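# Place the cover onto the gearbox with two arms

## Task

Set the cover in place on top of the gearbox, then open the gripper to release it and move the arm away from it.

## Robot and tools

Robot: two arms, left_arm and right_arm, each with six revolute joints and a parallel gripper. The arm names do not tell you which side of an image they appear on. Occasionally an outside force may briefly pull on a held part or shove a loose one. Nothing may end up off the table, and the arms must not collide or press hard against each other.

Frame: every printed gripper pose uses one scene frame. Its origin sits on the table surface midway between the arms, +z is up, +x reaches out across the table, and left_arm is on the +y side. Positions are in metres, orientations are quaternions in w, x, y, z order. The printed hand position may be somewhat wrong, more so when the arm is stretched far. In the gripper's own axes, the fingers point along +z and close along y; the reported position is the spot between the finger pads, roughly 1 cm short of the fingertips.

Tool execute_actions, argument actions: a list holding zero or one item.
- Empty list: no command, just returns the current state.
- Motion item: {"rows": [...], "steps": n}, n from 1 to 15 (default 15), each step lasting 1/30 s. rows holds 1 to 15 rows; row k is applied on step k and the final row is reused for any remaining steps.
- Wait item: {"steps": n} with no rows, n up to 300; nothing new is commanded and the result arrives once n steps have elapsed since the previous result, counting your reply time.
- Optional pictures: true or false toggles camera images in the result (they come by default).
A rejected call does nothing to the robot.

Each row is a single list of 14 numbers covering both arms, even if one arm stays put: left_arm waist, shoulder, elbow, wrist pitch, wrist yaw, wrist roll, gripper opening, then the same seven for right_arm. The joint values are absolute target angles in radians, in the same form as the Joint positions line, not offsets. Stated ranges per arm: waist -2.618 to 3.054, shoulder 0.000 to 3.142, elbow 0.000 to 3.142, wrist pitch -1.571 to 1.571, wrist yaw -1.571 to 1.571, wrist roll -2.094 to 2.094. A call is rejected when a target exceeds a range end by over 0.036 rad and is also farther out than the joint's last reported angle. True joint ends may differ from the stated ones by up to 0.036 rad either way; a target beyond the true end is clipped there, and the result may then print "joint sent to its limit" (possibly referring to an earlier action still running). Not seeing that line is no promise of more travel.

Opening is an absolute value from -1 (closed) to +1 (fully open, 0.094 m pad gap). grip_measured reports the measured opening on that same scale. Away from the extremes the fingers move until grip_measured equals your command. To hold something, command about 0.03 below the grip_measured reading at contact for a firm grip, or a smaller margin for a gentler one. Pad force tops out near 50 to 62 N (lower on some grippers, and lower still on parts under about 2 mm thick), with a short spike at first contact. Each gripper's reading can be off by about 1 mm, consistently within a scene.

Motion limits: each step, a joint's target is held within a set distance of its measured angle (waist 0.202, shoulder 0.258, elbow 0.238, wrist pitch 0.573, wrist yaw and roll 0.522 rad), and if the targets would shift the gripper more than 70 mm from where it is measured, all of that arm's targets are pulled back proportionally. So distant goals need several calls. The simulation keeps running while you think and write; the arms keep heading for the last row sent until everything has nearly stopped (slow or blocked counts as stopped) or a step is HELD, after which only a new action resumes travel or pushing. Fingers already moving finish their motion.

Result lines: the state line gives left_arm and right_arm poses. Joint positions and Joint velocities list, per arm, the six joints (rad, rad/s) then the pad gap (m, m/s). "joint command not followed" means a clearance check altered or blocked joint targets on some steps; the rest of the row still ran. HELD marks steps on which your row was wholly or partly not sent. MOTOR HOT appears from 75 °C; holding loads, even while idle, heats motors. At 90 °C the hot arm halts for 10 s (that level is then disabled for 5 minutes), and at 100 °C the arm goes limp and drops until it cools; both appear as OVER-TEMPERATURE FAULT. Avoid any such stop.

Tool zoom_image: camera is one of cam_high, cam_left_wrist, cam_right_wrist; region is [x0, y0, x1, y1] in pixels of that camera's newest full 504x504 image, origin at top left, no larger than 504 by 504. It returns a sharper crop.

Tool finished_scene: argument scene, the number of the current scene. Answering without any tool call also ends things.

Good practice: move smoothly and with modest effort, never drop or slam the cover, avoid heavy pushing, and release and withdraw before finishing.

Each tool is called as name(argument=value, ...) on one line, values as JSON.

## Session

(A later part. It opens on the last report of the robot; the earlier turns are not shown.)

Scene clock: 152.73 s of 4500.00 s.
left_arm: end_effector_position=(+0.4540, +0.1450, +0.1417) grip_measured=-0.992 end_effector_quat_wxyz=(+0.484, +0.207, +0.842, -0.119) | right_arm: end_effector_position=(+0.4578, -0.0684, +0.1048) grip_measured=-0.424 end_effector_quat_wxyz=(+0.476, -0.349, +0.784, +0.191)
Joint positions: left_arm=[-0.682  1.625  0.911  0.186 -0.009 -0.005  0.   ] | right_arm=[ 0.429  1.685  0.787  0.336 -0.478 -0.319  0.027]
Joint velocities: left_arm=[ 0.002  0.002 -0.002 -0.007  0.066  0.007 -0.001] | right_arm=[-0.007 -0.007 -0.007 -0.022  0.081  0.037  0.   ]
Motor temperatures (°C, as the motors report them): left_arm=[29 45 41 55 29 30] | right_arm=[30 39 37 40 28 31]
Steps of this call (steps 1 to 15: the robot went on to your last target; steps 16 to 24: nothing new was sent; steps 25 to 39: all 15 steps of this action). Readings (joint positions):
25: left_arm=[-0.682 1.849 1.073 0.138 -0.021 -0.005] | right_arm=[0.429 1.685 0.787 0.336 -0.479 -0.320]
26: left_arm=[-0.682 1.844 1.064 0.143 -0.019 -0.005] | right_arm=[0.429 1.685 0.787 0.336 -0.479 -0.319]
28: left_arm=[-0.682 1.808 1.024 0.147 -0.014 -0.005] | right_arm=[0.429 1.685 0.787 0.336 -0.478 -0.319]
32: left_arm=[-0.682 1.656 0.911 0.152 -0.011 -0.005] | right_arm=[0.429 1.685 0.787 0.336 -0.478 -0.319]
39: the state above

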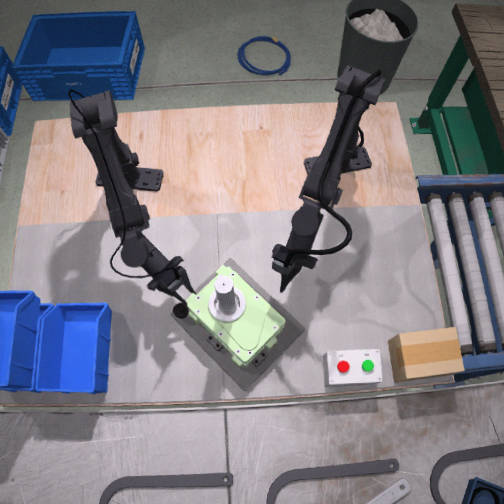

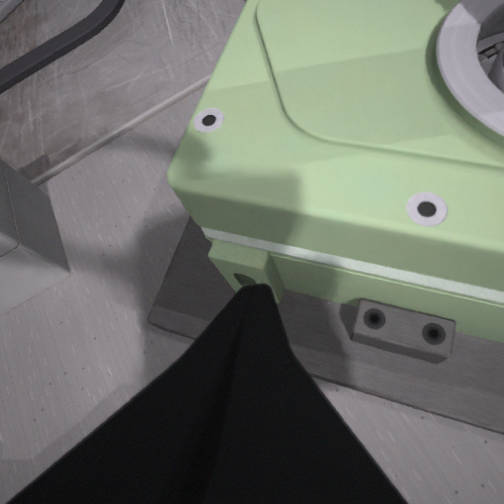

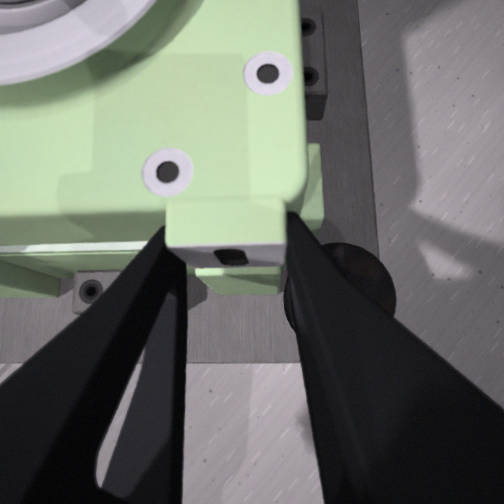

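execute_actions(actions=[{"rows":[[-0.7,1.63,1.05,0.05,0,0,-1,0.429,1.69,0.785,0.35,-0.48,-0.325,-0.55],[-0.7,1.66,1.2,-0.1,0,0,-1,0.429,1.69,0.785,0.35,-0.48,-0.325,-0.55],[-0.71,1.7,1.3,-0.2,0,0,-1,0.429,1.69,0.785,0.35,-0.48,-0.325,-0.55],[-0.72,1.74,1.4,-0.3,0,0,-1,0.429,1.69,0.785,0.35,-0.48,-0.325,-0.55],[-0.73,1.78,1.5,-0.4,0,0,-1,0.429,1.69,0.785,0.35,-0.48,-0.325,-0.55],[-0.735,1.82,1.58,-0.48,0,0,-1,0.429,1.69,0.785,0.35,-0.48,-0.325,-0.55],[-0.735,1.86,1.65,-0.54,0,0,-1,0.429,1.69,0.785,0.35,-0.48,-0.325,-0.55],[-0.735,1.90,1.73,-0.6,0,0,-1,0.429,1.69,0.785,0.35,-0.48,-0.325,-0.55]],"steps":15}], pictures=false)

execute_actions(actions=[{"rows":[[-0.735,1.93,1.73,-0.6,0,0,-1,0.429,1.69,0.785,0.35,-0.48,-0.325,-0.55],[-0.735,1.95,1.73,-0.6,0,0,-1,0.429,1.69,0.785,0.35,-0.48,-0.325,-0.55],[-0.735,1.97,1.73,-0.6,0,0,-1,0.429,1.69,0.785,0.35,-0.48,-0.325,-0.55],[-0.735,1.99,1.73,-0.6,0,0,-1,0.429,1.69,0.785,0.35,-0.48,-0.325,-0.55],[-0.735,2.01,1.73,-0.6,0,0,-1,0.429,1.69,0.785,0.35,-0.48,-0.325,-0.55]],"steps":15}])

Scene clock: 154.70 s of 4500.00 s.
left_arm: end_effector_position=(+0.5067, +0.0853, +0.2162) grip_measured=-0.992 end_effector_quat_wxyz=(+0.405, +0.240, +0.875, -0.111) | right_arm: end_effector_position=(+0.4578, -0.0684, +0.1048) grip_measured=-0.424 end_effector_quat_wxyz=(+0.476, -0.349, +0.784, +0.191)
Joint positions: left_arm=[-0.731  1.907  1.704 -0.502 -0.004 -0.005  0.   ] | right_arm=[ 0.429  1.685  0.787  0.336 -0.478 -0.319  0.027]
Joint velocities: left_arm=[ 0.017 -0.032  0.085 -0.418 -0.007 -0.022  0.001] | right_arm=[ 0.002 -0.002 -0.002  0.007 -0.037  0.022 -0.   ]
Motor temperatures (°C, as the motors report them): left_arm=[29 45 41 55 29 30] | right_arm=[30 39 37 40 28 31]
Steps of this call (steps 1 to 15: the robot went on to your last target; steps 16 to 44: nothing new was sent; steps 45 to 59: all 15 steps of this action). Readings (joint positions):
45: left_arm=[-0.683 1.627 0.927 0.157 -0.008 -0.005] | right_arm=[0.429 1.685 0.787 0.336 -0.478 -0.319]
46: left_arm=[-0.684 1.639 0.976 0.090 -0.008 -0.005] | right_arm=[0.429 1.685 0.787 0.336 -0.478 -0.319]
48: left_arm=[-0.692 1.691 1.122 -0.041 -0.008 -0.005] | right_arm=[0.429 1.685 0.787 0.336 -0.478 -0.319]
52: left_arm=[-0.722 1.825 1.451 -0.299 -0.007 -0.005] | right_arm=[0.429 1.685 0.787 0.336 -0.478 -0.319]
59: the state above

Scene clock: 155.20 s of 4500.00 s.
left_arm: end_effector_position=(+0.4997, +0.0895, +0.1352) grip_measured=-0.992 end_effector_quat_wxyz=(+0.310, +0.250, +0.913, -0.084) | right_arm: end_effector_position=(+0.4577, -0.0684, +0.1036) grip_measured=-0.424 end_effector_quat_wxyz=(+0.475, -0.348, +0.785, +0.192)
Joint positions: left_arm=[-0.731  2.035  1.706 -0.589 -0.004 -0.005  0.   ] | right_arm=[ 0.429  1.687  0.787  0.336 -0.479 -0.316  0.027]
Joint velocities: left_arm=[-0.022 -0.007  0.017  0.022 -0.037  0.007 -0.   ] | right_arm=[ 0.002  0.002 -0.012  0.051 -0.022 -0.022 -0.   ]
Motor temperatures (°C, as the motors report them): left_arm=[29 45 41 55 29 30] | right_arm=[30 39 37 40 28 31]
Steps of this call (steps 1 to 15: all 15 steps of this action). Readings (joint positions):
1: left_arm=[-0.731 1.907 1.706 -0.515 -0.004 -0.005] | right_arm=[0.429 1.685 0.787 0.336 -0.478 -0.319]
2: left_arm=[-0.731 1.911 1.706 -0.527 -0.004 -0.005] | right_arm=[0.429 1.685 0.787 0.336 -0.478 -0.319]
4: left_arm=[-0.731 1.930 1.706 -0.542 -0.004 -0.005] | right_arm=[0.429 1.685 0.787 0.336 -0.478 -0.319]
8: left_arm=[-0.731 2.003 1.706 -0.565 -0.004 -0.005] | right_arm=[0.429 1.685 0.787 0.336 -0.478 -0.319]
15: the state above

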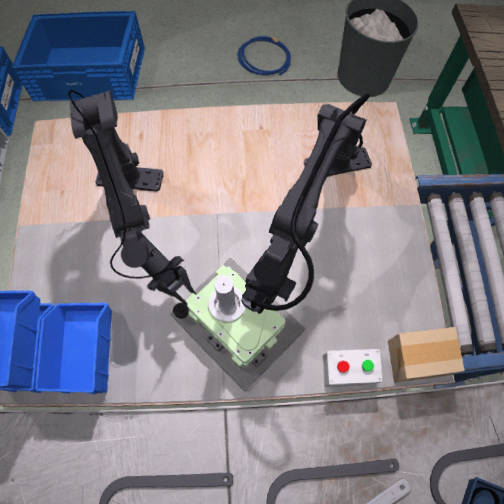

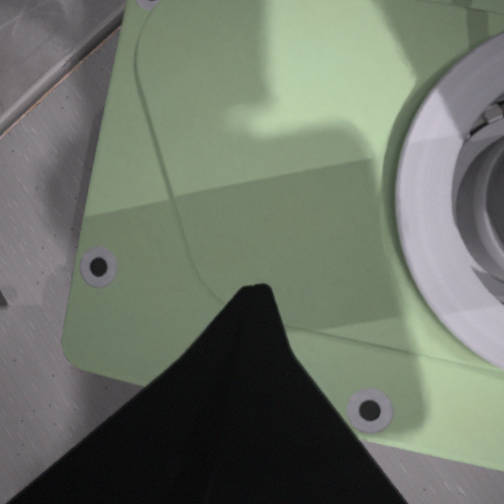

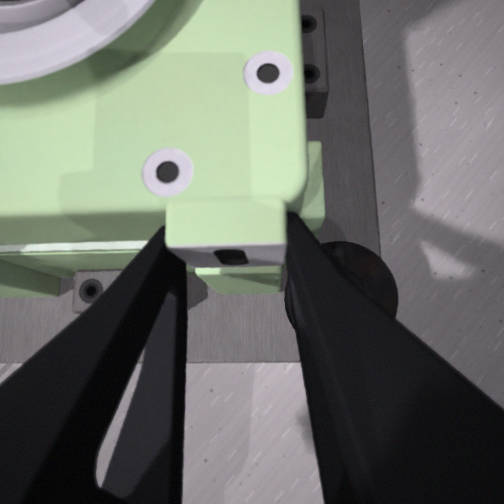

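execute_actions(actions=[{"rows":[[-0.735,2.06,1.72,-0.62,0,0,-1,0.429,1.70,0.78,0.35,-0.48,-0.325,-0.55],[-0.735,2.08,1.72,-0.64,0,0,-1,0.429,1.70,0.78,0.35,-0.48,-0.325,-0.55],[-0.735,2.10,1.72,-0.66,0,0,-1,0.429,1.71,0.775,0.35,-0.48,-0.325,-0.55]],"steps":15}])

Scene clock: 156.23 s of 4500.00 s.
left_arm: end_effector_position=(+0.5007, +0.0890, +0.1301) grip_measured=-0.992 end_effector_quat_wxyz=(+0.305, +0.251, +0.915, -0.083) | right_arm: end_effector_position=(+0.4573, -0.0680, +0.1026) grip_measured=-0.424 end_effector_quat_wxyz=(+0.473, -0.347, +0.786, +0.195)
Joint positions: left_arm=[-0.731  2.049  1.713 -0.592 -0.005 -0.005  0.   ] | right_arm=[ 0.429  1.69   0.787  0.336 -0.482 -0.313  0.027]
Joint velocities: left_arm=[-0.002 -0.002 -0.012 -0.066 -0.095  0.007  0.001] | right_arm=[ 0.012  0.007 -0.012  0.007 -0.037 -0.007  0.001]
Motor temperatures (°C, as the motors report them): left_arm=[29 45 41 55 29 30] | right_arm=[30 39 37 40 28 31]
Steps of this call (steps 1 to 15: the robot went on to your last target; step 16: nothing new was sent; steps 17 to 31: all 15 steps of this action). Readings (joint positions):
17: left_arm=[-0.731 2.037 1.706 -0.591 -0.004 -0.005] | right_arm=[0.429 1.687 0.787 0.336 -0.479 -0.315]
18: left_arm=[-0.731 2.040 1.706 -0.593 -0.004 -0.005] | right_arm=[0.429 1.687 0.787 0.336 -0.479 -0.315]
20: left_arm=[-0.731 2.048 1.712 -0.592 -0.005 -0.005] | right_arm=[0.429 1.689 0.787 0.336 -0.481 -0.314]
24: left_arm=[-0.731 2.049 1.713 -0.592 -0.005 -0.005] | right_arm=[0.429 1.690 0.787 0.336 -0.482 -0.313]
31: the state above

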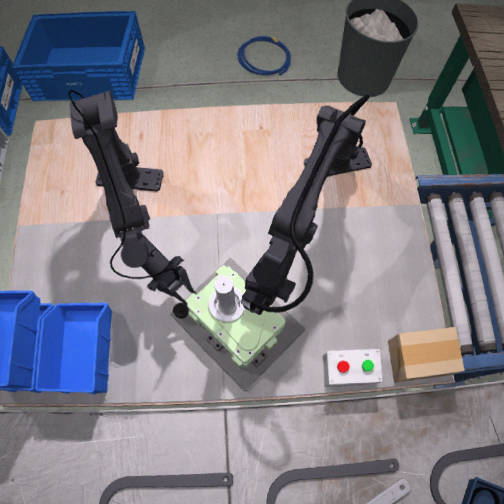

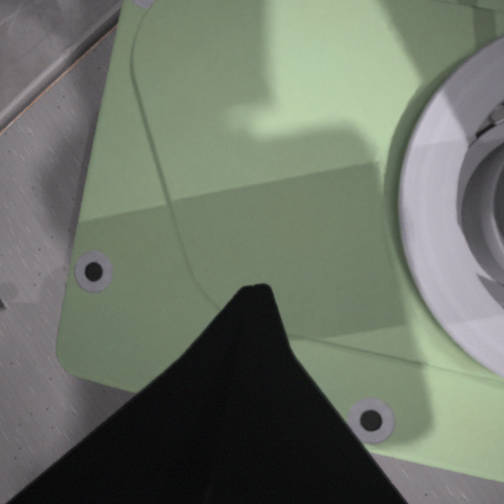

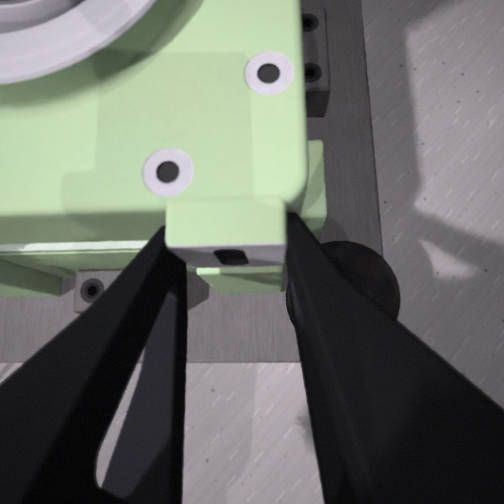

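execute_actions(actions=[{"rows":[[-0.735,2.13,1.72,-0.69,0,0,-1,0.429,1.69,0.79,0.345,-0.48,-0.315,-0.25]],"steps":15}])

Scene clock: 157.17 s of 4500.00 s.
left_arm: end_effector_position=(+0.5027, +0.0877, +0.1240) grip_measured=-0.992 end_effector_quat_wxyz=(+0.301, +0.251, +0.916, -0.082) | right_arm: end_effector_position=(+0.4574, -0.0681, +0.1026) grip_measured=-0.252 end_effector_quat_wxyz=(+0.473, -0.347, +0.786, +0.194)
Joint positions: left_arm=[-0.731  2.068  1.723 -0.591 -0.004 -0.004  0.   ] | right_arm=[ 0.429  1.69   0.787  0.336 -0.481 -0.312  0.035]
Joint velocities: left_arm=[-0.027 -0.007  0.002 -0.051 -0.066 -0.022 -0.001] | right_arm=[-0.002 -0.012 -0.002  0.022  0.037 -0.007 -0.001]
Motor temperatures (°C, as the motors report them): left_arm=[29 45 41 54 29 30] | right_arm=[30 38 37 40 28 31]
Steps of this call (steps 1 to 13: the robot went on to your last target; steps 14 to 28: all 15 steps of this action). Readings (joint positions):
14: left_arm=[-0.731 2.052 1.714 -0.593 -0.005 -0.005] | right_arm=[0.429 1.690 0.787 0.336 -0.482 -0.312]
15: left_arm=[-0.731 2.058 1.717 -0.594 -0.005 -0.005] | right_arm=[0.429 1.690 0.787 0.336 -0.481 -0.312]
17: left_arm=[-0.731 2.067 1.722 -0.591 -0.004 -0.004] | right_arm=[0.429 1.690 0.787 0.336 -0.481 -0.312]
21: left_arm=[-0.731 2.068 1.723 -0.591 -0.004 -0.004] | right_arm=[0.429 1.690 0.787 0.336 -0.481 -0.312]
28: the state above

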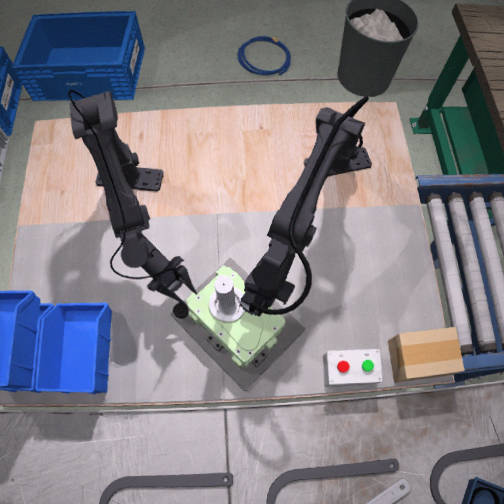

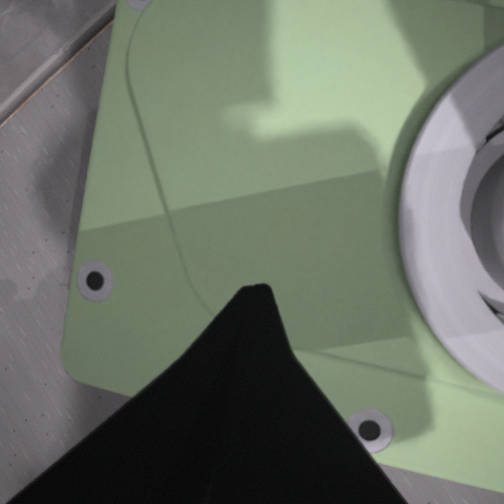

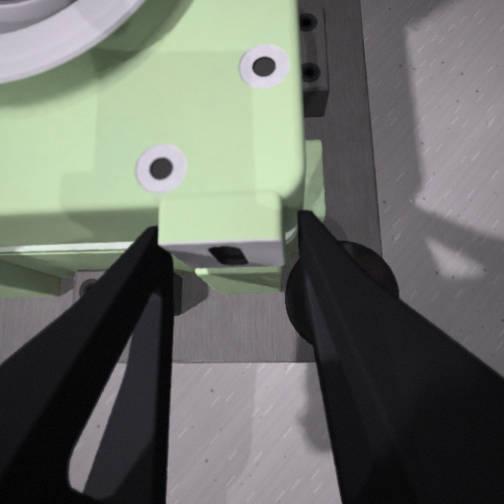

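execute_actions(actions=[{"rows":[[-0.735,2.10,1.73,-0.63,0,0,-1,0.429,1.69,0.79,0.345,-0.48,-0.33,-0.55],[-0.735,2.10,1.73,-0.63,0,0,-1,0.429,1.69,0.79,0.345,-0.48,-0.33,-0.55],[-0.735,2.10,1.73,-0.63,0,0,-1,0.429,1.69,0.79,0.345,-0.48,-0.33,-0.55],[-0.735,2.10,1.73,-0.63,0,0,-1,0.429,1.69,0.79,0.345,-0.48,-0.33,-0.55],[-0.735,2.10,1.73,-0.63,0,0,-1,0.429,1.69,0.79,0.345,-0.48,-0.33,-0.55],[-0.735,2.10,1.73,-0.63,0,0,-1,0.405,1.73,0.79,0.33,-0.49,-0.33,-0.55]],"steps":15}])

Scene clock: 158.87 s of 4500.00 s.
left_arm: end_effector_position=(+0.5040, +0.0869, +0.1251) grip_measured=-0.992 end_effector_quat_wxyz=(+0.304, +0.251, +0.915, -0.083) | right_arm: end_effector_position=(+0.4572, -0.0683, +0.1016) grip_measured=-0.422 end_effector_quat_wxyz=(+0.473, -0.350, +0.784, +0.199)
Joint positions: left_arm=[-0.731  2.068  1.723 -0.584 -0.004 -0.004  0.   ] | right_arm=[ 0.423  1.696  0.787  0.34  -0.498 -0.319  0.027]
Joint velocities: left_arm=[-0.007  0.027 -0.012  0.007 -0.037 -0.066  0.001] | right_arm=[ 0.007 -0.017  0.002  0.007  0.022 -0.022 -0.001]
Motor temperatures (°C, as the motors report them): left_arm=[29 45 40 54 29 30] | right_arm=[30 38 37 40 28 31]
Steps of this call (steps 1 to 15: the robot went on to your last target; steps 16 to 36: nothing new was sent; steps 37 to 51: all 15 steps of this action). Readings (joint positions):
37: left_arm=[-0.731 2.068 1.723 -0.589 -0.004 -0.004] | right_arm=[0.429 1.690 0.787 0.336 -0.481 -0.314]
38: left_arm=[-0.731 2.068 1.723 -0.585 -0.004 -0.004] | right_arm=[0.429 1.690 0.787 0.336 -0.480 -0.317]
40: left_arm=[-0.731 2.068 1.723 -0.584 -0.004 -0.004] | right_arm=[0.429 1.690 0.787 0.336 -0.480 -0.317]
44: left_arm=[-0.731 2.068 1.723 -0.584 -0.004 -0.004] | right_arm=[0.424 1.695 0.787 0.338 -0.494 -0.319]
51: the state above

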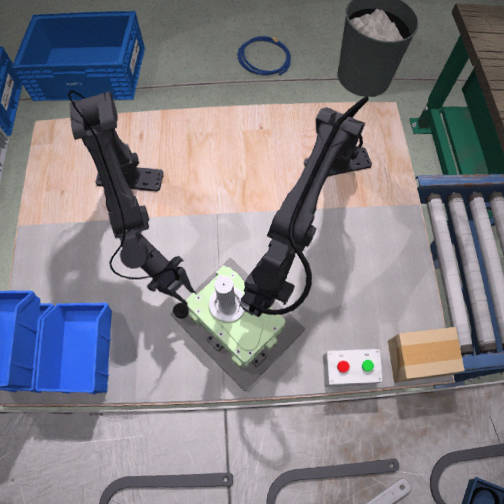

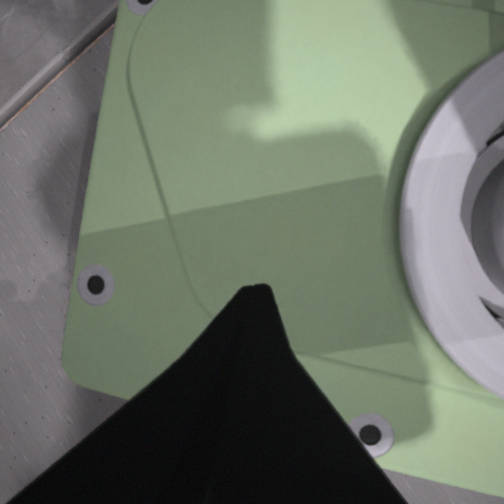

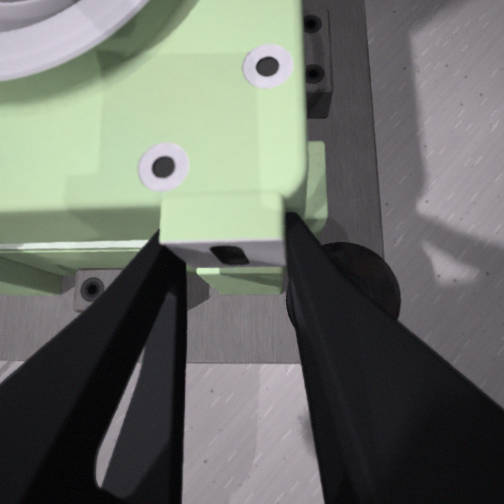

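Push harder +e2 and down.

execute_actions(actions=[{"rows":[[-0.735,2.09,1.73,-0.62,0,0,-1,0.385,1.765,0.80,0.27,-0.45,-0.28,-0.55]],"steps":15}])

Scene clock: 159.70 s of 4500.00 s.
left_arm: end_effector_position=(+0.5042, +0.0868, +0.1253) grip_measured=-0.992 end_effector_quat_wxyz=(+0.305, +0.251, +0.915, -0.083) | right_arm: end_effector_position=(+0.4572, -0.0690, +0.1004) grip_measured=-0.422 end_effector_quat_wxyz=(+0.471, -0.347, +0.785, +0.206)
Joint positions: left_arm=[-0.731  2.068  1.723 -0.583 -0.004 -0.004  0.   ] | right_arm=[ 0.416  1.702  0.787  0.343 -0.512 -0.311  0.027]
Joint velocities: left_arm=[-0.007 -0.012 -0.002 -0.007  0.037  0.051 -0.   ] | right_arm=[-0.002  0.017 -0.017 -0.037 -0.022  0.022 -0.   ]
Motor temperatures (°C, as the motors report them): left_arm=[29 45 40 54 29 30] | right_arm=[30 38 37 40 28 31]
Steps of this call (steps 1 to 10: the robot went on to your last target; steps 11 to 25: all 15 steps of this action). Readings (joint positions):
11: left_arm=[-0.731 2.068 1.723 -0.584 -0.004 -0.004] | right_arm=[0.421 1.699 0.787 0.340 -0.500 -0.315]
12: left_arm=[-0.731 2.068 1.723 -0.583 -0.004 -0.004] | right_arm=[0.418 1.701 0.787 0.341 -0.506 -0.312]
14: left_arm=[-0.731 2.068 1.723 -0.583 -0.004 -0.004] | right_arm=[0.416 1.702 0.787 0.343 -0.511 -0.311]
18: left_arm=[-0.731 2.068 1.723 -0.583 -0.004 -0.004] | right_arm=[0.416 1.702 0.787 0.343 -0.512 -0.311]
25: the state above

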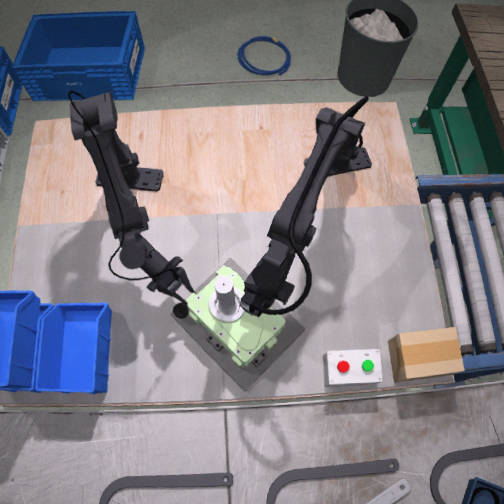

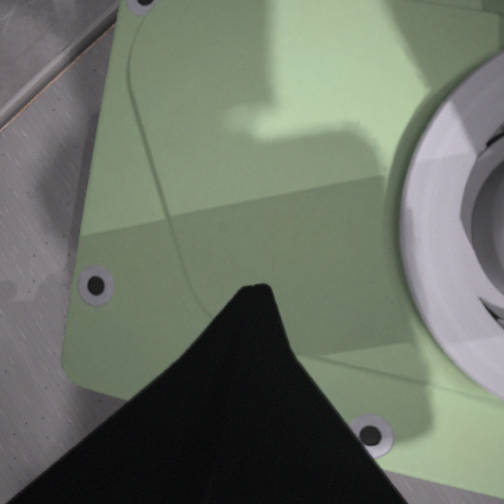

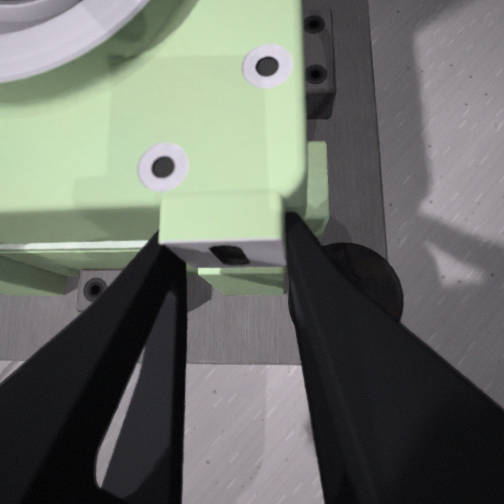

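execute_actions(actions=[{"rows":[[-0.735,2.05,1.74,-0.57,0,0,-1,0.38,1.69,0.85,0.33,-0.45,-0.31,-0.55]],"steps":15}])

Scene clock: 160.60 s of 4500.00 s.
left_arm: end_effector_position=(+0.5049, +0.0864, +0.1269) grip_measured=-0.992 end_effector_quat_wxyz=(+0.307, +0.251, +0.914, -0.084) | right_arm: end_effector_position=(+0.4580, -0.0690, +0.1024) grip_measured=-0.422 end_effector_quat_wxyz=(+0.469, -0.350, +0.785, +0.204)
Joint positions: left_arm=[-0.731  2.066  1.723 -0.579 -0.004 -0.004  0.   ] | right_arm=[ 0.416  1.699  0.8    0.32  -0.512 -0.32   0.027]
Joint velocities: left_arm=[-0.002 -0.012  0.002 -0.007  0.037  0.051 -0.001] | right_arm=[ 0.007 -0.007 -0.012  0.007  0.066  0.037 -0.001]
Motor temperatures (°C, as the motors report them): left_arm=[29 45 40 53 29 30] | right_arm=[30 38 37 40 28 31]
Steps of this call (steps 1 to 12: the robot went on to your last target; steps 13 to 27: all 15 steps of this action). Readings (joint positions):
13: left_arm=[-0.731 2.066 1.723 -0.580 -0.004 -0.004] | right_arm=[0.416 1.700 0.790 0.342 -0.512 -0.313]
14: left_arm=[-0.731 2.066 1.723 -0.579 -0.004 -0.004] | right_arm=[0.416 1.700 0.793 0.335 -0.512 -0.315]
16: left_arm=[-0.731 2.066 1.723 -0.579 -0.004 -0.004] | right_arm=[0.416 1.699 0.797 0.327 -0.512 -0.318]
20: left_arm=[-0.731 2.066 1.723 -0.579 -0.004 -0.004] | right_arm=[0.416 1.699 0.799 0.321 -0.512 -0.319]
27: the state above

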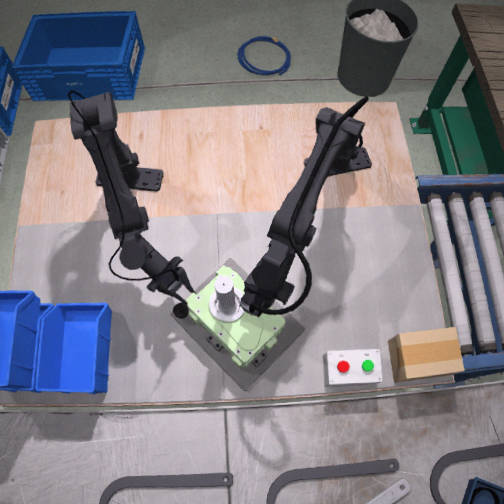

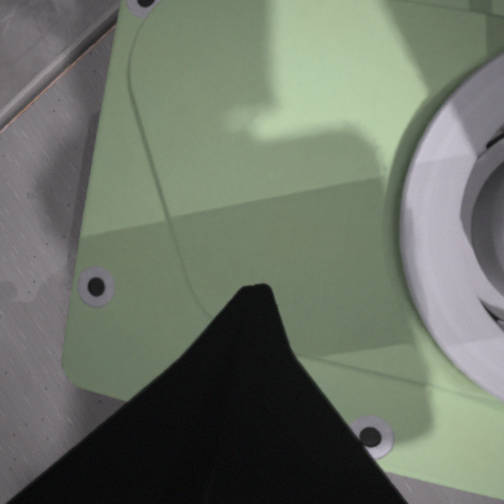

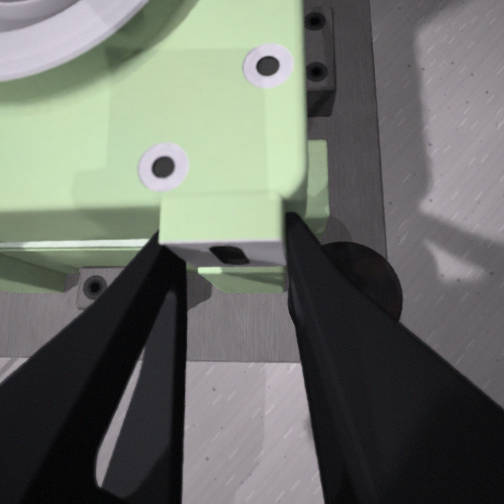

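execute_actions(actions=[{"rows":[[-0.735,2.0,1.76,-0.57,0,0,-1,0.416,1.69,0.80,0.32,-0.51,-0.32,-0.2]],"steps":15}])

Scene clock: 163.40 s of 4500.00 s.
left_arm: end_effector_position=(+0.5037, +0.0871, +0.1518) grip_measured=-0.992 end_effector_quat_wxyz=(+0.328, +0.249, +0.907, -0.090) | right_arm: end_effector_position=(+0.4578, -0.0690, +0.1018) grip_measured=-0.202 end_effector_quat_wxyz=(+0.468, -0.350, +0.786, +0.203)
Joint positions: left_arm=[-0.731  2.018  1.723 -0.581 -0.004 -0.004  0.   ] | right_arm=[ 0.416  1.699  0.8    0.317 -0.511 -0.32   0.037]
Joint velocities: left_arm=[ 0.002  0.002  0.012 -0.051 -0.037  0.007  0.   ] | right_arm=[-0.027  0.007 -0.007 -0.007 -0.066 -0.022 -0.   ]
Motor temperatures (°C, as the motors report them): left_arm=[29 46 41 53 29 30] | right_arm=[30 38 37 40 28 31]
Steps of this call (steps 1 to 15: the robot went on to your last target; steps 16 to 69: nothing new was sent; steps 70 to 84: all 15 steps of this action). Readings (joint positions):
70: left_arm=[-0.731 2.063 1.723 -0.579 -0.004 -0.004] | right_arm=[0.417 1.699 0.800 0.318 -0.514 -0.320]
71: left_arm=[-0.731 2.059 1.723 -0.581 -0.004 -0.004] | right_arm=[0.416 1.699 0.800 0.318 -0.511 -0.320]
73: left_arm=[-0.731 2.045 1.723 -0.581 -0.004 -0.004] | right_arm=[0.416 1.699 0.800 0.317 -0.511 -0.320]
77: left_arm=[-0.731 2.021 1.723 -0.581 -0.004 -0.004] | right_arm=[0.416 1.699 0.800 0.317 -0.511 -0.320]
84: the state above

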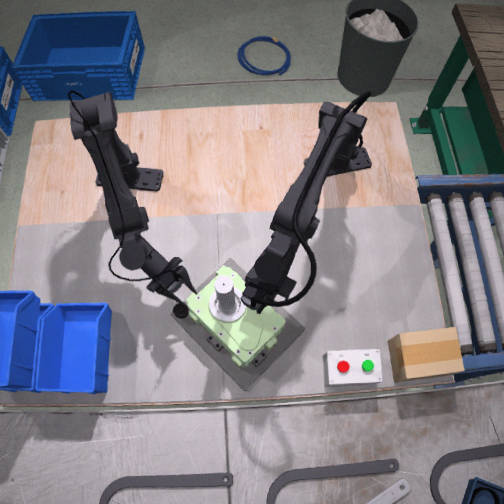

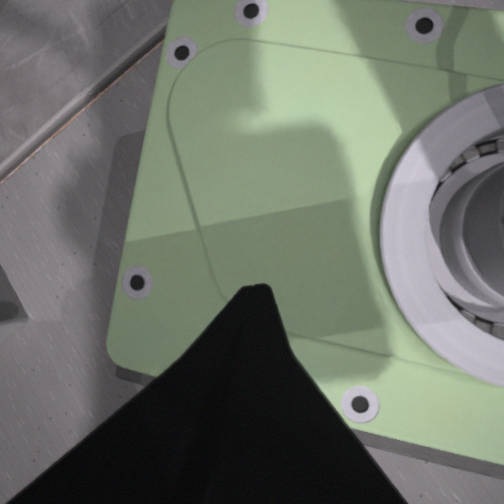

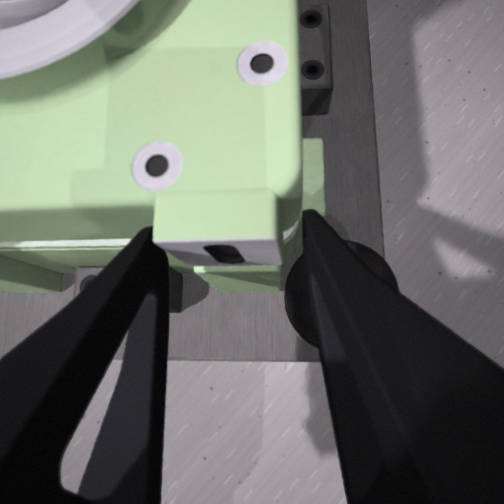

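execute_actions(actions=[{"rows":[[-0.735,2.0,1.76,-0.57,0,0,-1,0.34,1.70,0.84,0.32,-0.51,-0.32,-0.2]],"steps":15}])

Scene clock: 164.80 s of 4500.00 s.
left_arm: end_effector_position=(+0.5037, +0.0871, +0.1518) grip_measured=-0.992 end_effector_quat_wxyz=(+0.328, +0.249, +0.907, -0.090) | right_arm: end_effector_position=(+0.4571, -0.0772, +0.1028) grip_measured=-0.201 end_effector_quat_wxyz=(+0.465, -0.345, +0.785, +0.221)
Joint positions: left_arm=[-0.731  2.018  1.723 -0.581 -0.004 -0.004  0.   ] | right_arm=[ 0.378  1.699  0.8    0.306 -0.571 -0.32   0.038]
Joint velocities: left_arm=[-0.012  0.002 -0.017 -0.037  0.051 -0.007  0.   ] | right_arm=[ 0.012  0.012 -0.007  0.022 -0.037 -0.007  0.001]
Motor temperatures (°C, as the motors report them): left_arm=[29 47 41 53 29 30] | right_arm=[30 38 37 40 28 31]
Steps of this call (steps 1 to 15: the robot went on to your last target; steps 16 to 27: nothing new was sent; steps 28 to 42: all 15 steps of this action). Readings (joint positions):
28: left_arm=[-0.731 2.018 1.723 -0.581 -0.004 -0.004] | right_arm=[0.409 1.699 0.800 0.317 -0.514 -0.320]
29: left_arm=[-0.731 2.018 1.723 -0.581 -0.004 -0.004] | right_arm=[0.396 1.699 0.800 0.316 -0.530 -0.320]
31: left_arm=[-0.731 2.018 1.723 -0.581 -0.004 -0.004] | right_arm=[0.385 1.699 0.800 0.309 -0.555 -0.320]
35: left_arm=[-0.731 2.018 1.723 -0.581 -0.004 -0.004] | right_arm=[0.379 1.699 0.800 0.307 -0.569 -0.320]
42: the state above

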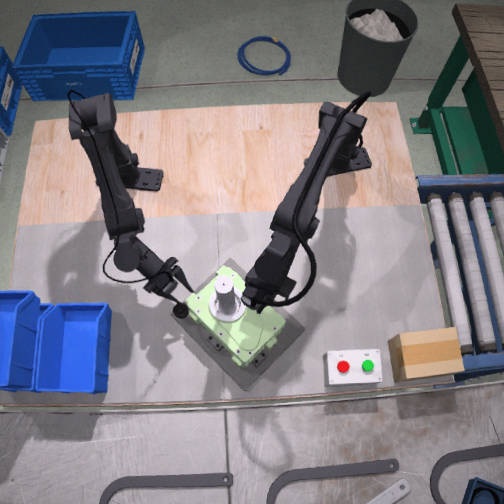

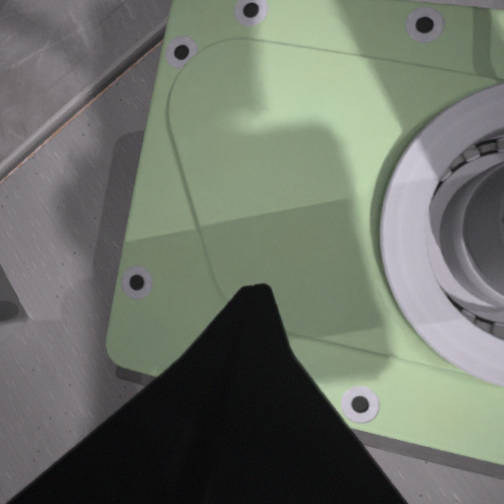

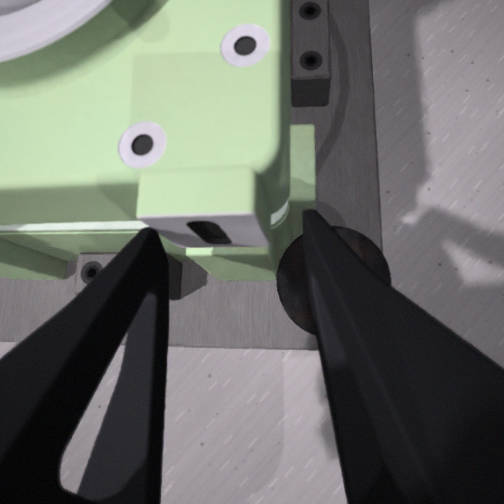

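execute_actions(actions=[{"rows":[[-0.733,2.1,1.95,-0.7,0,0,-1,0.42,1.69,0.80,0.32,-0.51,-0.32,-0.1],[-0.733,2.1,1.95,-0.7,0,0,-1,0.42,1.69,0.80,0.32,-0.51,-0.32,-0.1],[-0.733,2.1,1.95,-0.7,0,0,-1,0.42,1.69,0.80,0.32,-0.51,-0.32,-0.1],[-0.733,2.1,1.95,-0.7,0,0,-1,0.42,1.69,0.80,0.32,-0.51,-0.32,-0.1],[-0.733,2.1,1.95,-0.7,0,0,-1,0.42,1.69,0.80,0.32,-0.51,-0.32,-0.1],[-0.733,2.15,2.05,-0.8,0,0,-1,0.42,1.58,0.81,0.32,-0.51,-0.32,-0.1]],"steps":15}], pictures=false)

execute_actions(actions=[{"rows":[[-0.733,2.23,2.18,-0.91,0,0,-1,0.42,1.66,0.95,0.22,-0.51,-0.32,-1]],"steps":15}])

Scene clock: 167.00 s of 4500.00 s.
left_arm: end_effector_position=(+0.5246, +0.0745, +0.1743) grip_measured=-0.992 end_effector_quat_wxyz=(+0.319, +0.250, +0.910, -0.087) | right_arm: end_effector_position=(+0.4569, -0.0687, +0.1474) grip_measured=-0.102 end_effector_quat_wxyz=(+0.513, -0.355, +0.757, +0.197)
Joint positions: left_arm=[-0.731  2.146  2.019 -0.769 -0.004 -0.004  0.   ] | right_arm=[ 0.416  1.592  0.8    0.318 -0.515 -0.32   0.042]
Joint velocities: left_arm=[-0.007  0.042  0.012 -0.212  0.007 -0.051  0.   ] | right_arm=[-0.002  0.022  0.007 -0.066 -0.051 -0.037 -0.   ]
Motor temperatures (°C, as the motors report them): left_arm=[29 47 41 53 29 30] | right_arm=[30 38 37 40 28 31]
Steps of this call (steps 1 to 15: the robot went on to your last target; steps 16 to 51: nothing new was sent; steps 52 to 66: all 15 steps of this action). Readings (joint positions):
52: left_arm=[-0.731 2.034 1.762 -0.622 -0.004 -0.004] | right_arm=[0.384 1.699 0.800 0.306 -0.564 -0.320]
53: left_arm=[-0.731 2.064 1.824 -0.652 -0.004 -0.004] | right_arm=[0.391 1.699 0.800 0.307 -0.551 -0.320]
55: left_arm=[-0.731 2.100 1.897 -0.652 -0.004 -0.004] | right_arm=[0.408 1.699 0.800 0.307 -0.538 -0.320]
59: left_arm=[-0.731 2.136 1.997 -0.716 -0.004 -0.004] | right_arm=[0.416 1.652 0.800 0.295 -0.521 -0.320]
66: the state above

Scene clock: 167.50 s of 4500.00 s.
left_arm: end_effector_position=(+0.5248, +0.0744, +0.1559) grip_measured=-0.992 end_effector_quat_wxyz=(+0.278, +0.253, +0.924, -0.075) | right_arm: end_effector_position=(+0.4782, -0.0643, +0.1535) grip_measured=-0.978 end_effector_quat_wxyz=(+0.503, -0.353, +0.764, +0.197)
Joint positions: left_arm=[-0.731  2.237  2.145 -0.895 -0.004 -0.004  0.   ] | right_arm=[ 0.416  1.656  0.92   0.237 -0.511 -0.32   0.001]
Joint velocities: left_arm=[-0.012  0.007 -0.002 -0.022  0.022 -0.051 -0.   ] | right_arm=[-0.022  0.022  0.007  0.022 -0.051 -0.066  0.001]
Motor temperatures (°C, as the motors report them): left_arm=[29 48 41 53 29 30] | right_arm=[30 38 37 40 28 31]
Steps of this call (steps 1 to 15: all 15 steps of this action). Readings (joint positions):
1: left_arm=[-0.731 2.162 2.049 -0.803 -0.004 -0.004] | right_arm=[0.416 1.599 0.817 0.296 -0.516 -0.320]
2: left_arm=[-0.731 2.187 2.092 -0.829 -0.004 -0.004] | right_arm=[0.416 1.619 0.851 0.276 -0.516 -0.320]
4: left_arm=[-0.731 2.218 2.137 -0.839 -0.004 -0.004] | right_arm=[0.416 1.651 0.903 0.267 -0.512 -0.320]
8: left_arm=[-0.731 2.235 2.145 -0.872 -0.004 -0.004] | right_arm=[0.416 1.656 0.920 0.257 -0.511 -0.320]
15: the state above

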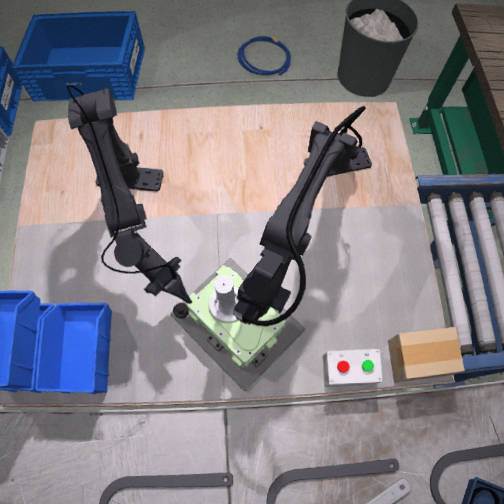

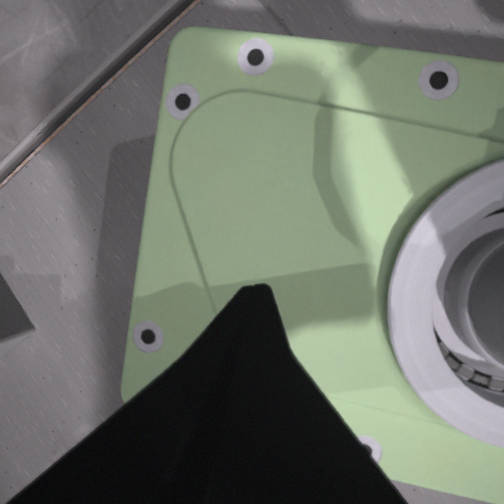

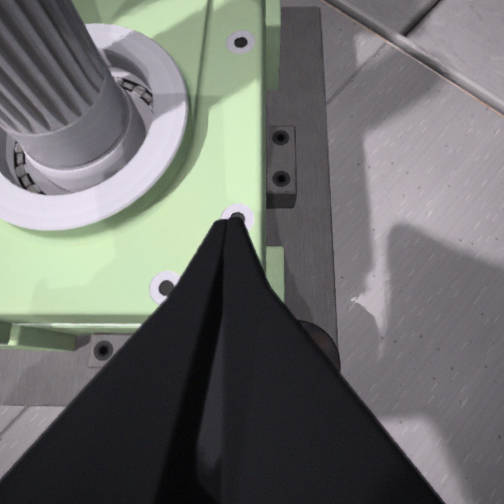

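execute_actions(actions=[{"rows":[[-0.733,2.23,2.18,-0.91,0,0,-1,0.455,1.66,0.95,0.22,-0.51,-0.32,-1],[-0.733,2.23,2.18,-0.91,0,0,-1,0.455,1.66,0.95,0.22,-0.51,-0.32,-1],[-0.733,2.23,2.18,-0.91,0,0,-1,0.455,1.66,0.95,0.22,-0.51,-0.32,-1],[-0.733,2.23,2.18,-0.91,0,0,-1,0.455,1.68,0.95,0.22,-0.51,-0.32,-1],[-0.733,2.23,2.18,-0.91,0,0,-1,0.455,1.70,0.95,0.22,-0.51,-0.32,-1],[-0.733,2.23,2.18,-0.91,0,0,-1,0.455,1.71,0.95,0.22,-0.51,-0.32,-1],[-0.733,2.23,2.18,-0.91,0,0,-1,0.455,1.72,0.95,0.22,-0.51,-0.32,-1],[-0.733,2.23,2.18,-0.91,0,0,-1,0.455,1.73,0.95,0.22,-0.51,-0.32,-1],[-0.733,2.23,2.18,-0.91,0,0,-1,0.455,1.74,0.95,0.22,-0.51,-0.32,-1],[-0.733,2.23,2.18,-0.91,0,0,-1,0.455,1.76,0.95,0.21,-0.51,-0.32,-1],[-0.733,2.23,2.18,-0.91,0,0,-1,0.455,1.78,0.95,0.18,-0.51,-0.32,-1],[-0.733,2.23,2.18,-0.91,0,0,-1,0.455,1.80,0.93,0.14,-0.51,-0.32,-1]],"steps":15}])

Scene clock: 169.17 s of 4500.00 s.
left_arm: end_effector_position=(+0.5241, +0.0748, +0.1555) grip_measured=-0.992 end_effector_quat_wxyz=(+0.276, +0.253, +0.924, -0.075) | right_arm: end_effector_position=(+0.4764, -0.0451, +0.1238) grip_measured=-0.978 end_effector_quat_wxyz=(+0.476, -0.368, +0.769, +0.216)
Joint positions: left_arm=[-0.731  2.237  2.145 -0.898 -0.004 -0.004  0.   ] | right_arm=[ 0.451  1.746  0.932  0.261 -0.527 -0.32   0.001]
Joint velocities: left_arm=[-0.017  0.007 -0.017 -0.022  0.007 -0.037 -0.   ] | right_arm=[-0.022  0.012 -0.002  0.066 -0.022 -0.007 -0.   ]
Motor temperatures (°C, as the motors report them): left_arm=[29 48 41 53 29 30] | right_arm=[30 38 37 40 28 31]
Steps of this call (steps 1 to 15: the robot went on to your last target; steps 16 to 35: nothing new was sent; steps 36 to 50: all 15 steps of this action). Readings (joint positions):
36: left_arm=[-0.731 2.237 2.145 -0.898 -0.004 -0.004] | right_arm=[0.419 1.656 0.920 0.233 -0.509 -0.320]
37: left_arm=[-0.731 2.237 2.145 -0.898 -0.004 -0.004] | right_arm=[0.425 1.656 0.920 0.233 -0.508 -0.320]
39: left_arm=[-0.731 2.237 2.145 -0.898 -0.004 -0.004] | right_arm=[0.442 1.658 0.920 0.233 -0.508 -0.320]
43: left_arm=[-0.731 2.237 2.145 -0.898 -0.004 -0.004] | right_arm=[0.451 1.695 0.920 0.233 -0.508 -0.320]
50: the state above

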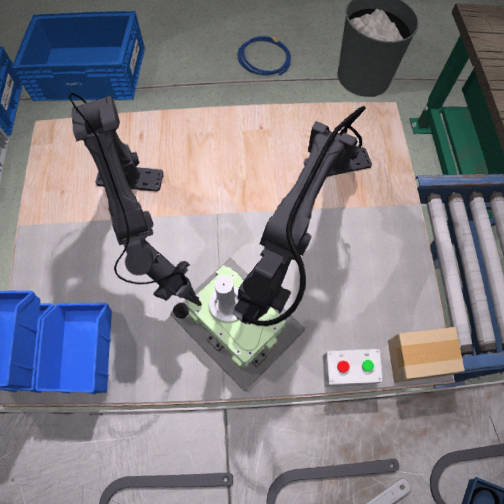

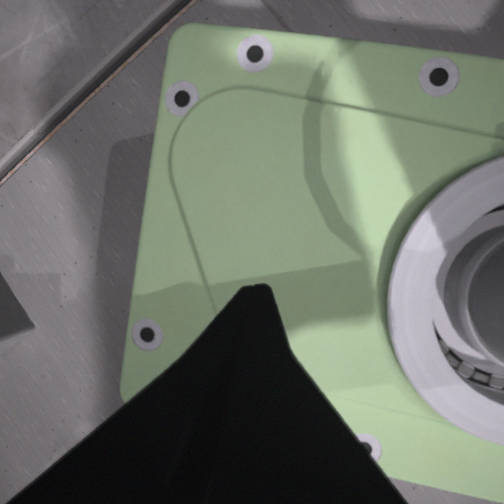

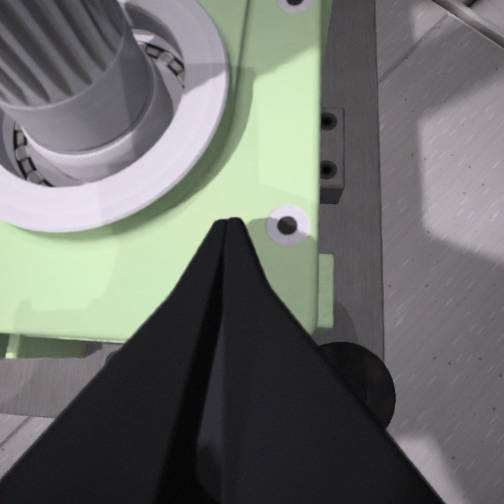

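Press harder with R, and bring L down.

execute_actions(actions=[{"rows":[[-0.733,2.25,2.17,-0.91,0,0,-1,0.455,1.82,0.9,0.08,-0.47,-0.32,-1],[-0.733,2.26,2.17,-0.91,0,0,-1,0.455,1.83,0.9,0.04,-0.47,-0.32,-1],[-0.733,2.27,2.17,-0.91,0,0,-1,0.455,1.84,0.9,0.0,-0.47,-0.32,-1],[-0.733,2.28,2.17,-0.91,0,0,-1,0.455,1.84,0.9,0.0,-0.47,-0.32,-1],[-0.733,2.29,2.17,-0.91,0,0,-1,0.455,1.84,0.9,0.0,-0.47,-0.32,-1],[-0.733,2.30,2.17,-0.91,0,0,-1,0.455,1.84,0.9,0.0,-0.47,-0.32,-1],[-0.733,2.31,2.17,-0.91,0,0,-1,0.455,1.84,0.9,0.0,-0.47,-0.32,-1],[-0.733,2.33,2.16,-0.93,0,0,-1,0.455,1.84,0.9,0.0,-0.47,-0.32,-1],[-0.733,2.35,2.16,-0.96,0,0,-1,0.455,1.84,0.9,0.0,-0.47,-0.32,-1],[-0.733,2.37,2.15,-1.0,0,0,-1,0.455,1.84,0.9,0.0,-0.47,-0.32,-1]],"steps":15}])

Scene clock: 170.53 s of 4500.00 s.
left_arm: end_effector_position=(+0.5270, +0.0732, +0.1243) grip_measured=-0.992 end_effector_quat_wxyz=(+0.252, +0.255, +0.931, -0.068) | right_arm: end_effector_position=(+0.4765, -0.0449, +0.1224) grip_measured=-0.978 end_effector_quat_wxyz=(+0.475, -0.368, +0.770, +0.217)
Joint positions: left_arm=[-0.731  2.3    2.153 -0.896 -0.005 -0.004  0.   ] | right_arm=[ 0.451  1.75   0.932  0.263 -0.528 -0.32   0.001]
Joint velocities: left_arm=[-0.007 -0.027 -0.022  0.022 -0.022  0.022 -0.001] | right_arm=[-0.007  0.012  0.012 -0.081 -0.037 -0.037 -0.   ]
Motor temperatures (°C, as the motors report them): left_arm=[29 48 41 52 29 30] | right_arm=[30 38 37 40 28 31]
Steps of this call (steps 1 to 15: the robot went on to your last target; steps 16 to 26: nothing new was sent; steps 27 to 41: all 15 steps of this action). Readings (joint positions):
27: left_arm=[-0.731 2.238 2.145 -0.898 -0.004 -0.004] | right_arm=[0.451 1.749 0.932 0.263 -0.528 -0.320]
28: left_arm=[-0.731 2.240 2.145 -0.898 -0.004 -0.004] | right_arm=[0.451 1.750 0.932 0.263 -0.528 -0.320]
30: left_arm=[-0.731 2.249 2.145 -0.898 -0.004 -0.004] | right_arm=[0.451 1.750 0.932 0.263 -0.528 -0.320]
34: left_arm=[-0.731 2.291 2.145 -0.899 -0.004 -0.004] | right_arm=[0.451 1.750 0.932 0.263 -0.528 -0.320]
41: the state above

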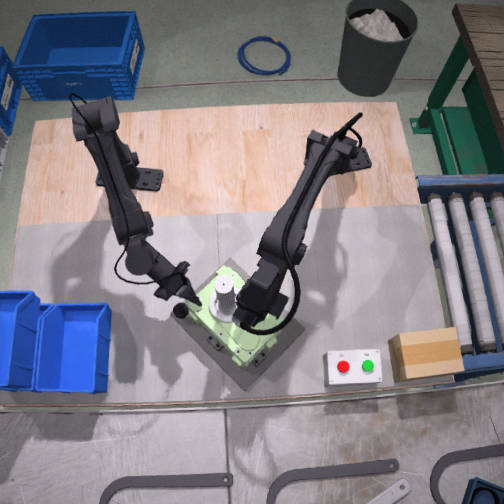

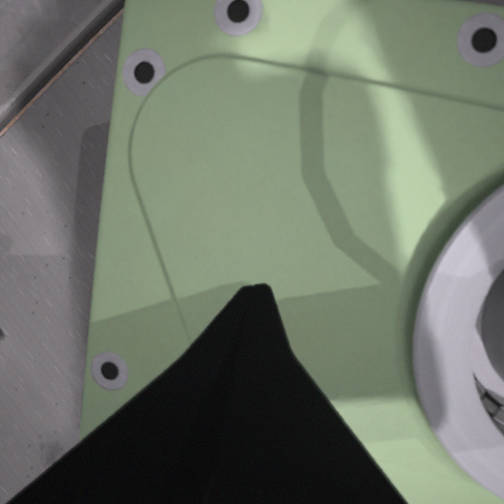

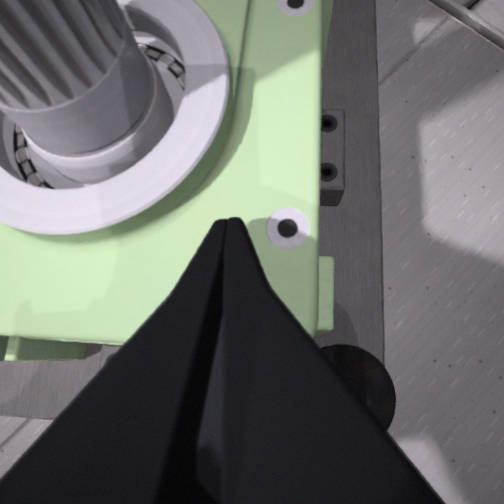

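execute_actions(actions=[{"rows":[[-0.733,2.40,2.14,-0.94,0,0,-1,0.455,1.87,0.92,0.2,-0.5,-0.32,-1]],"steps":15}])

Scene clock: 171.50 s of 4500.00 s.
left_arm: end_effector_position=(+0.5338, +0.0691, +0.1240) grip_measured=-0.992 end_effector_quat_wxyz=(+0.265, +0.254, +0.927, -0.072) | right_arm: end_effector_position=(+0.4867, -0.0387, +0.1228) grip_measured=-0.978 end_effector_quat_wxyz=(+0.499, -0.375, +0.750, +0.221)
Joint positions: left_arm=[-0.731  2.309  2.153 -0.859 -0.005 -0.004  0.   ] | right_arm=[ 0.451  1.801  0.937  0.369 -0.549 -0.32   0.001]
Joint velocities: left_arm=[ 0.002  0.017 -0.012  0.007 -0.037 -0.095 -0.002] | right_arm=[-0.002  0.007 -0.007 -0.022 -0.051 -0.051  0.001]
Motor temperatures (°C, as the motors report them): left_arm=[29 48 41 52 29 30] | right_arm=[30 37 37 39 28 31]
Steps of this call (steps 1 to 14: the robot went on to your last target; steps 15 to 29: all 15 steps of this action). Readings (joint positions):
15: left_arm=[-0.731 2.302 2.153 -0.894 -0.005 -0.004] | right_arm=[0.451 1.756 0.932 0.276 -0.530 -0.320]
16: left_arm=[-0.731 2.304 2.153 -0.888 -0.005 -0.004] | right_arm=[0.451 1.768 0.933 0.301 -0.536 -0.320]
18: left_arm=[-0.731 2.306 2.153 -0.877 -0.005 -0.004] | right_arm=[0.451 1.788 0.937 0.339 -0.544 -0.320]
22: left_arm=[-0.731 2.308 2.153 -0.865 -0.005 -0.004] | right_arm=[0.451 1.799 0.937 0.365 -0.549 -0.320]
29: the state above

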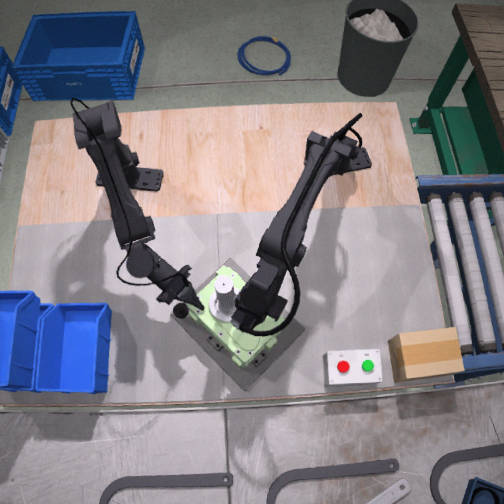

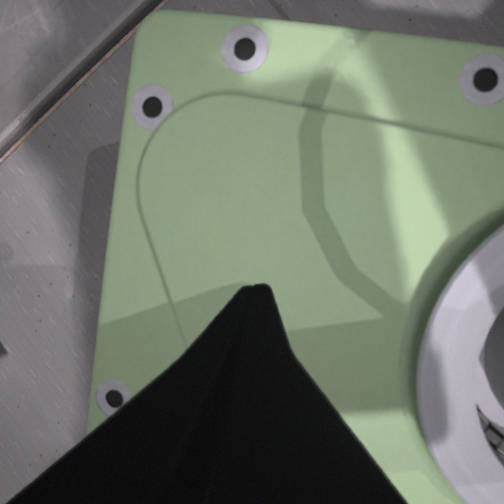

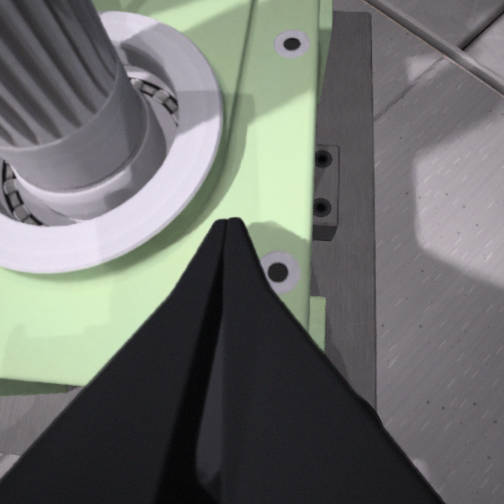

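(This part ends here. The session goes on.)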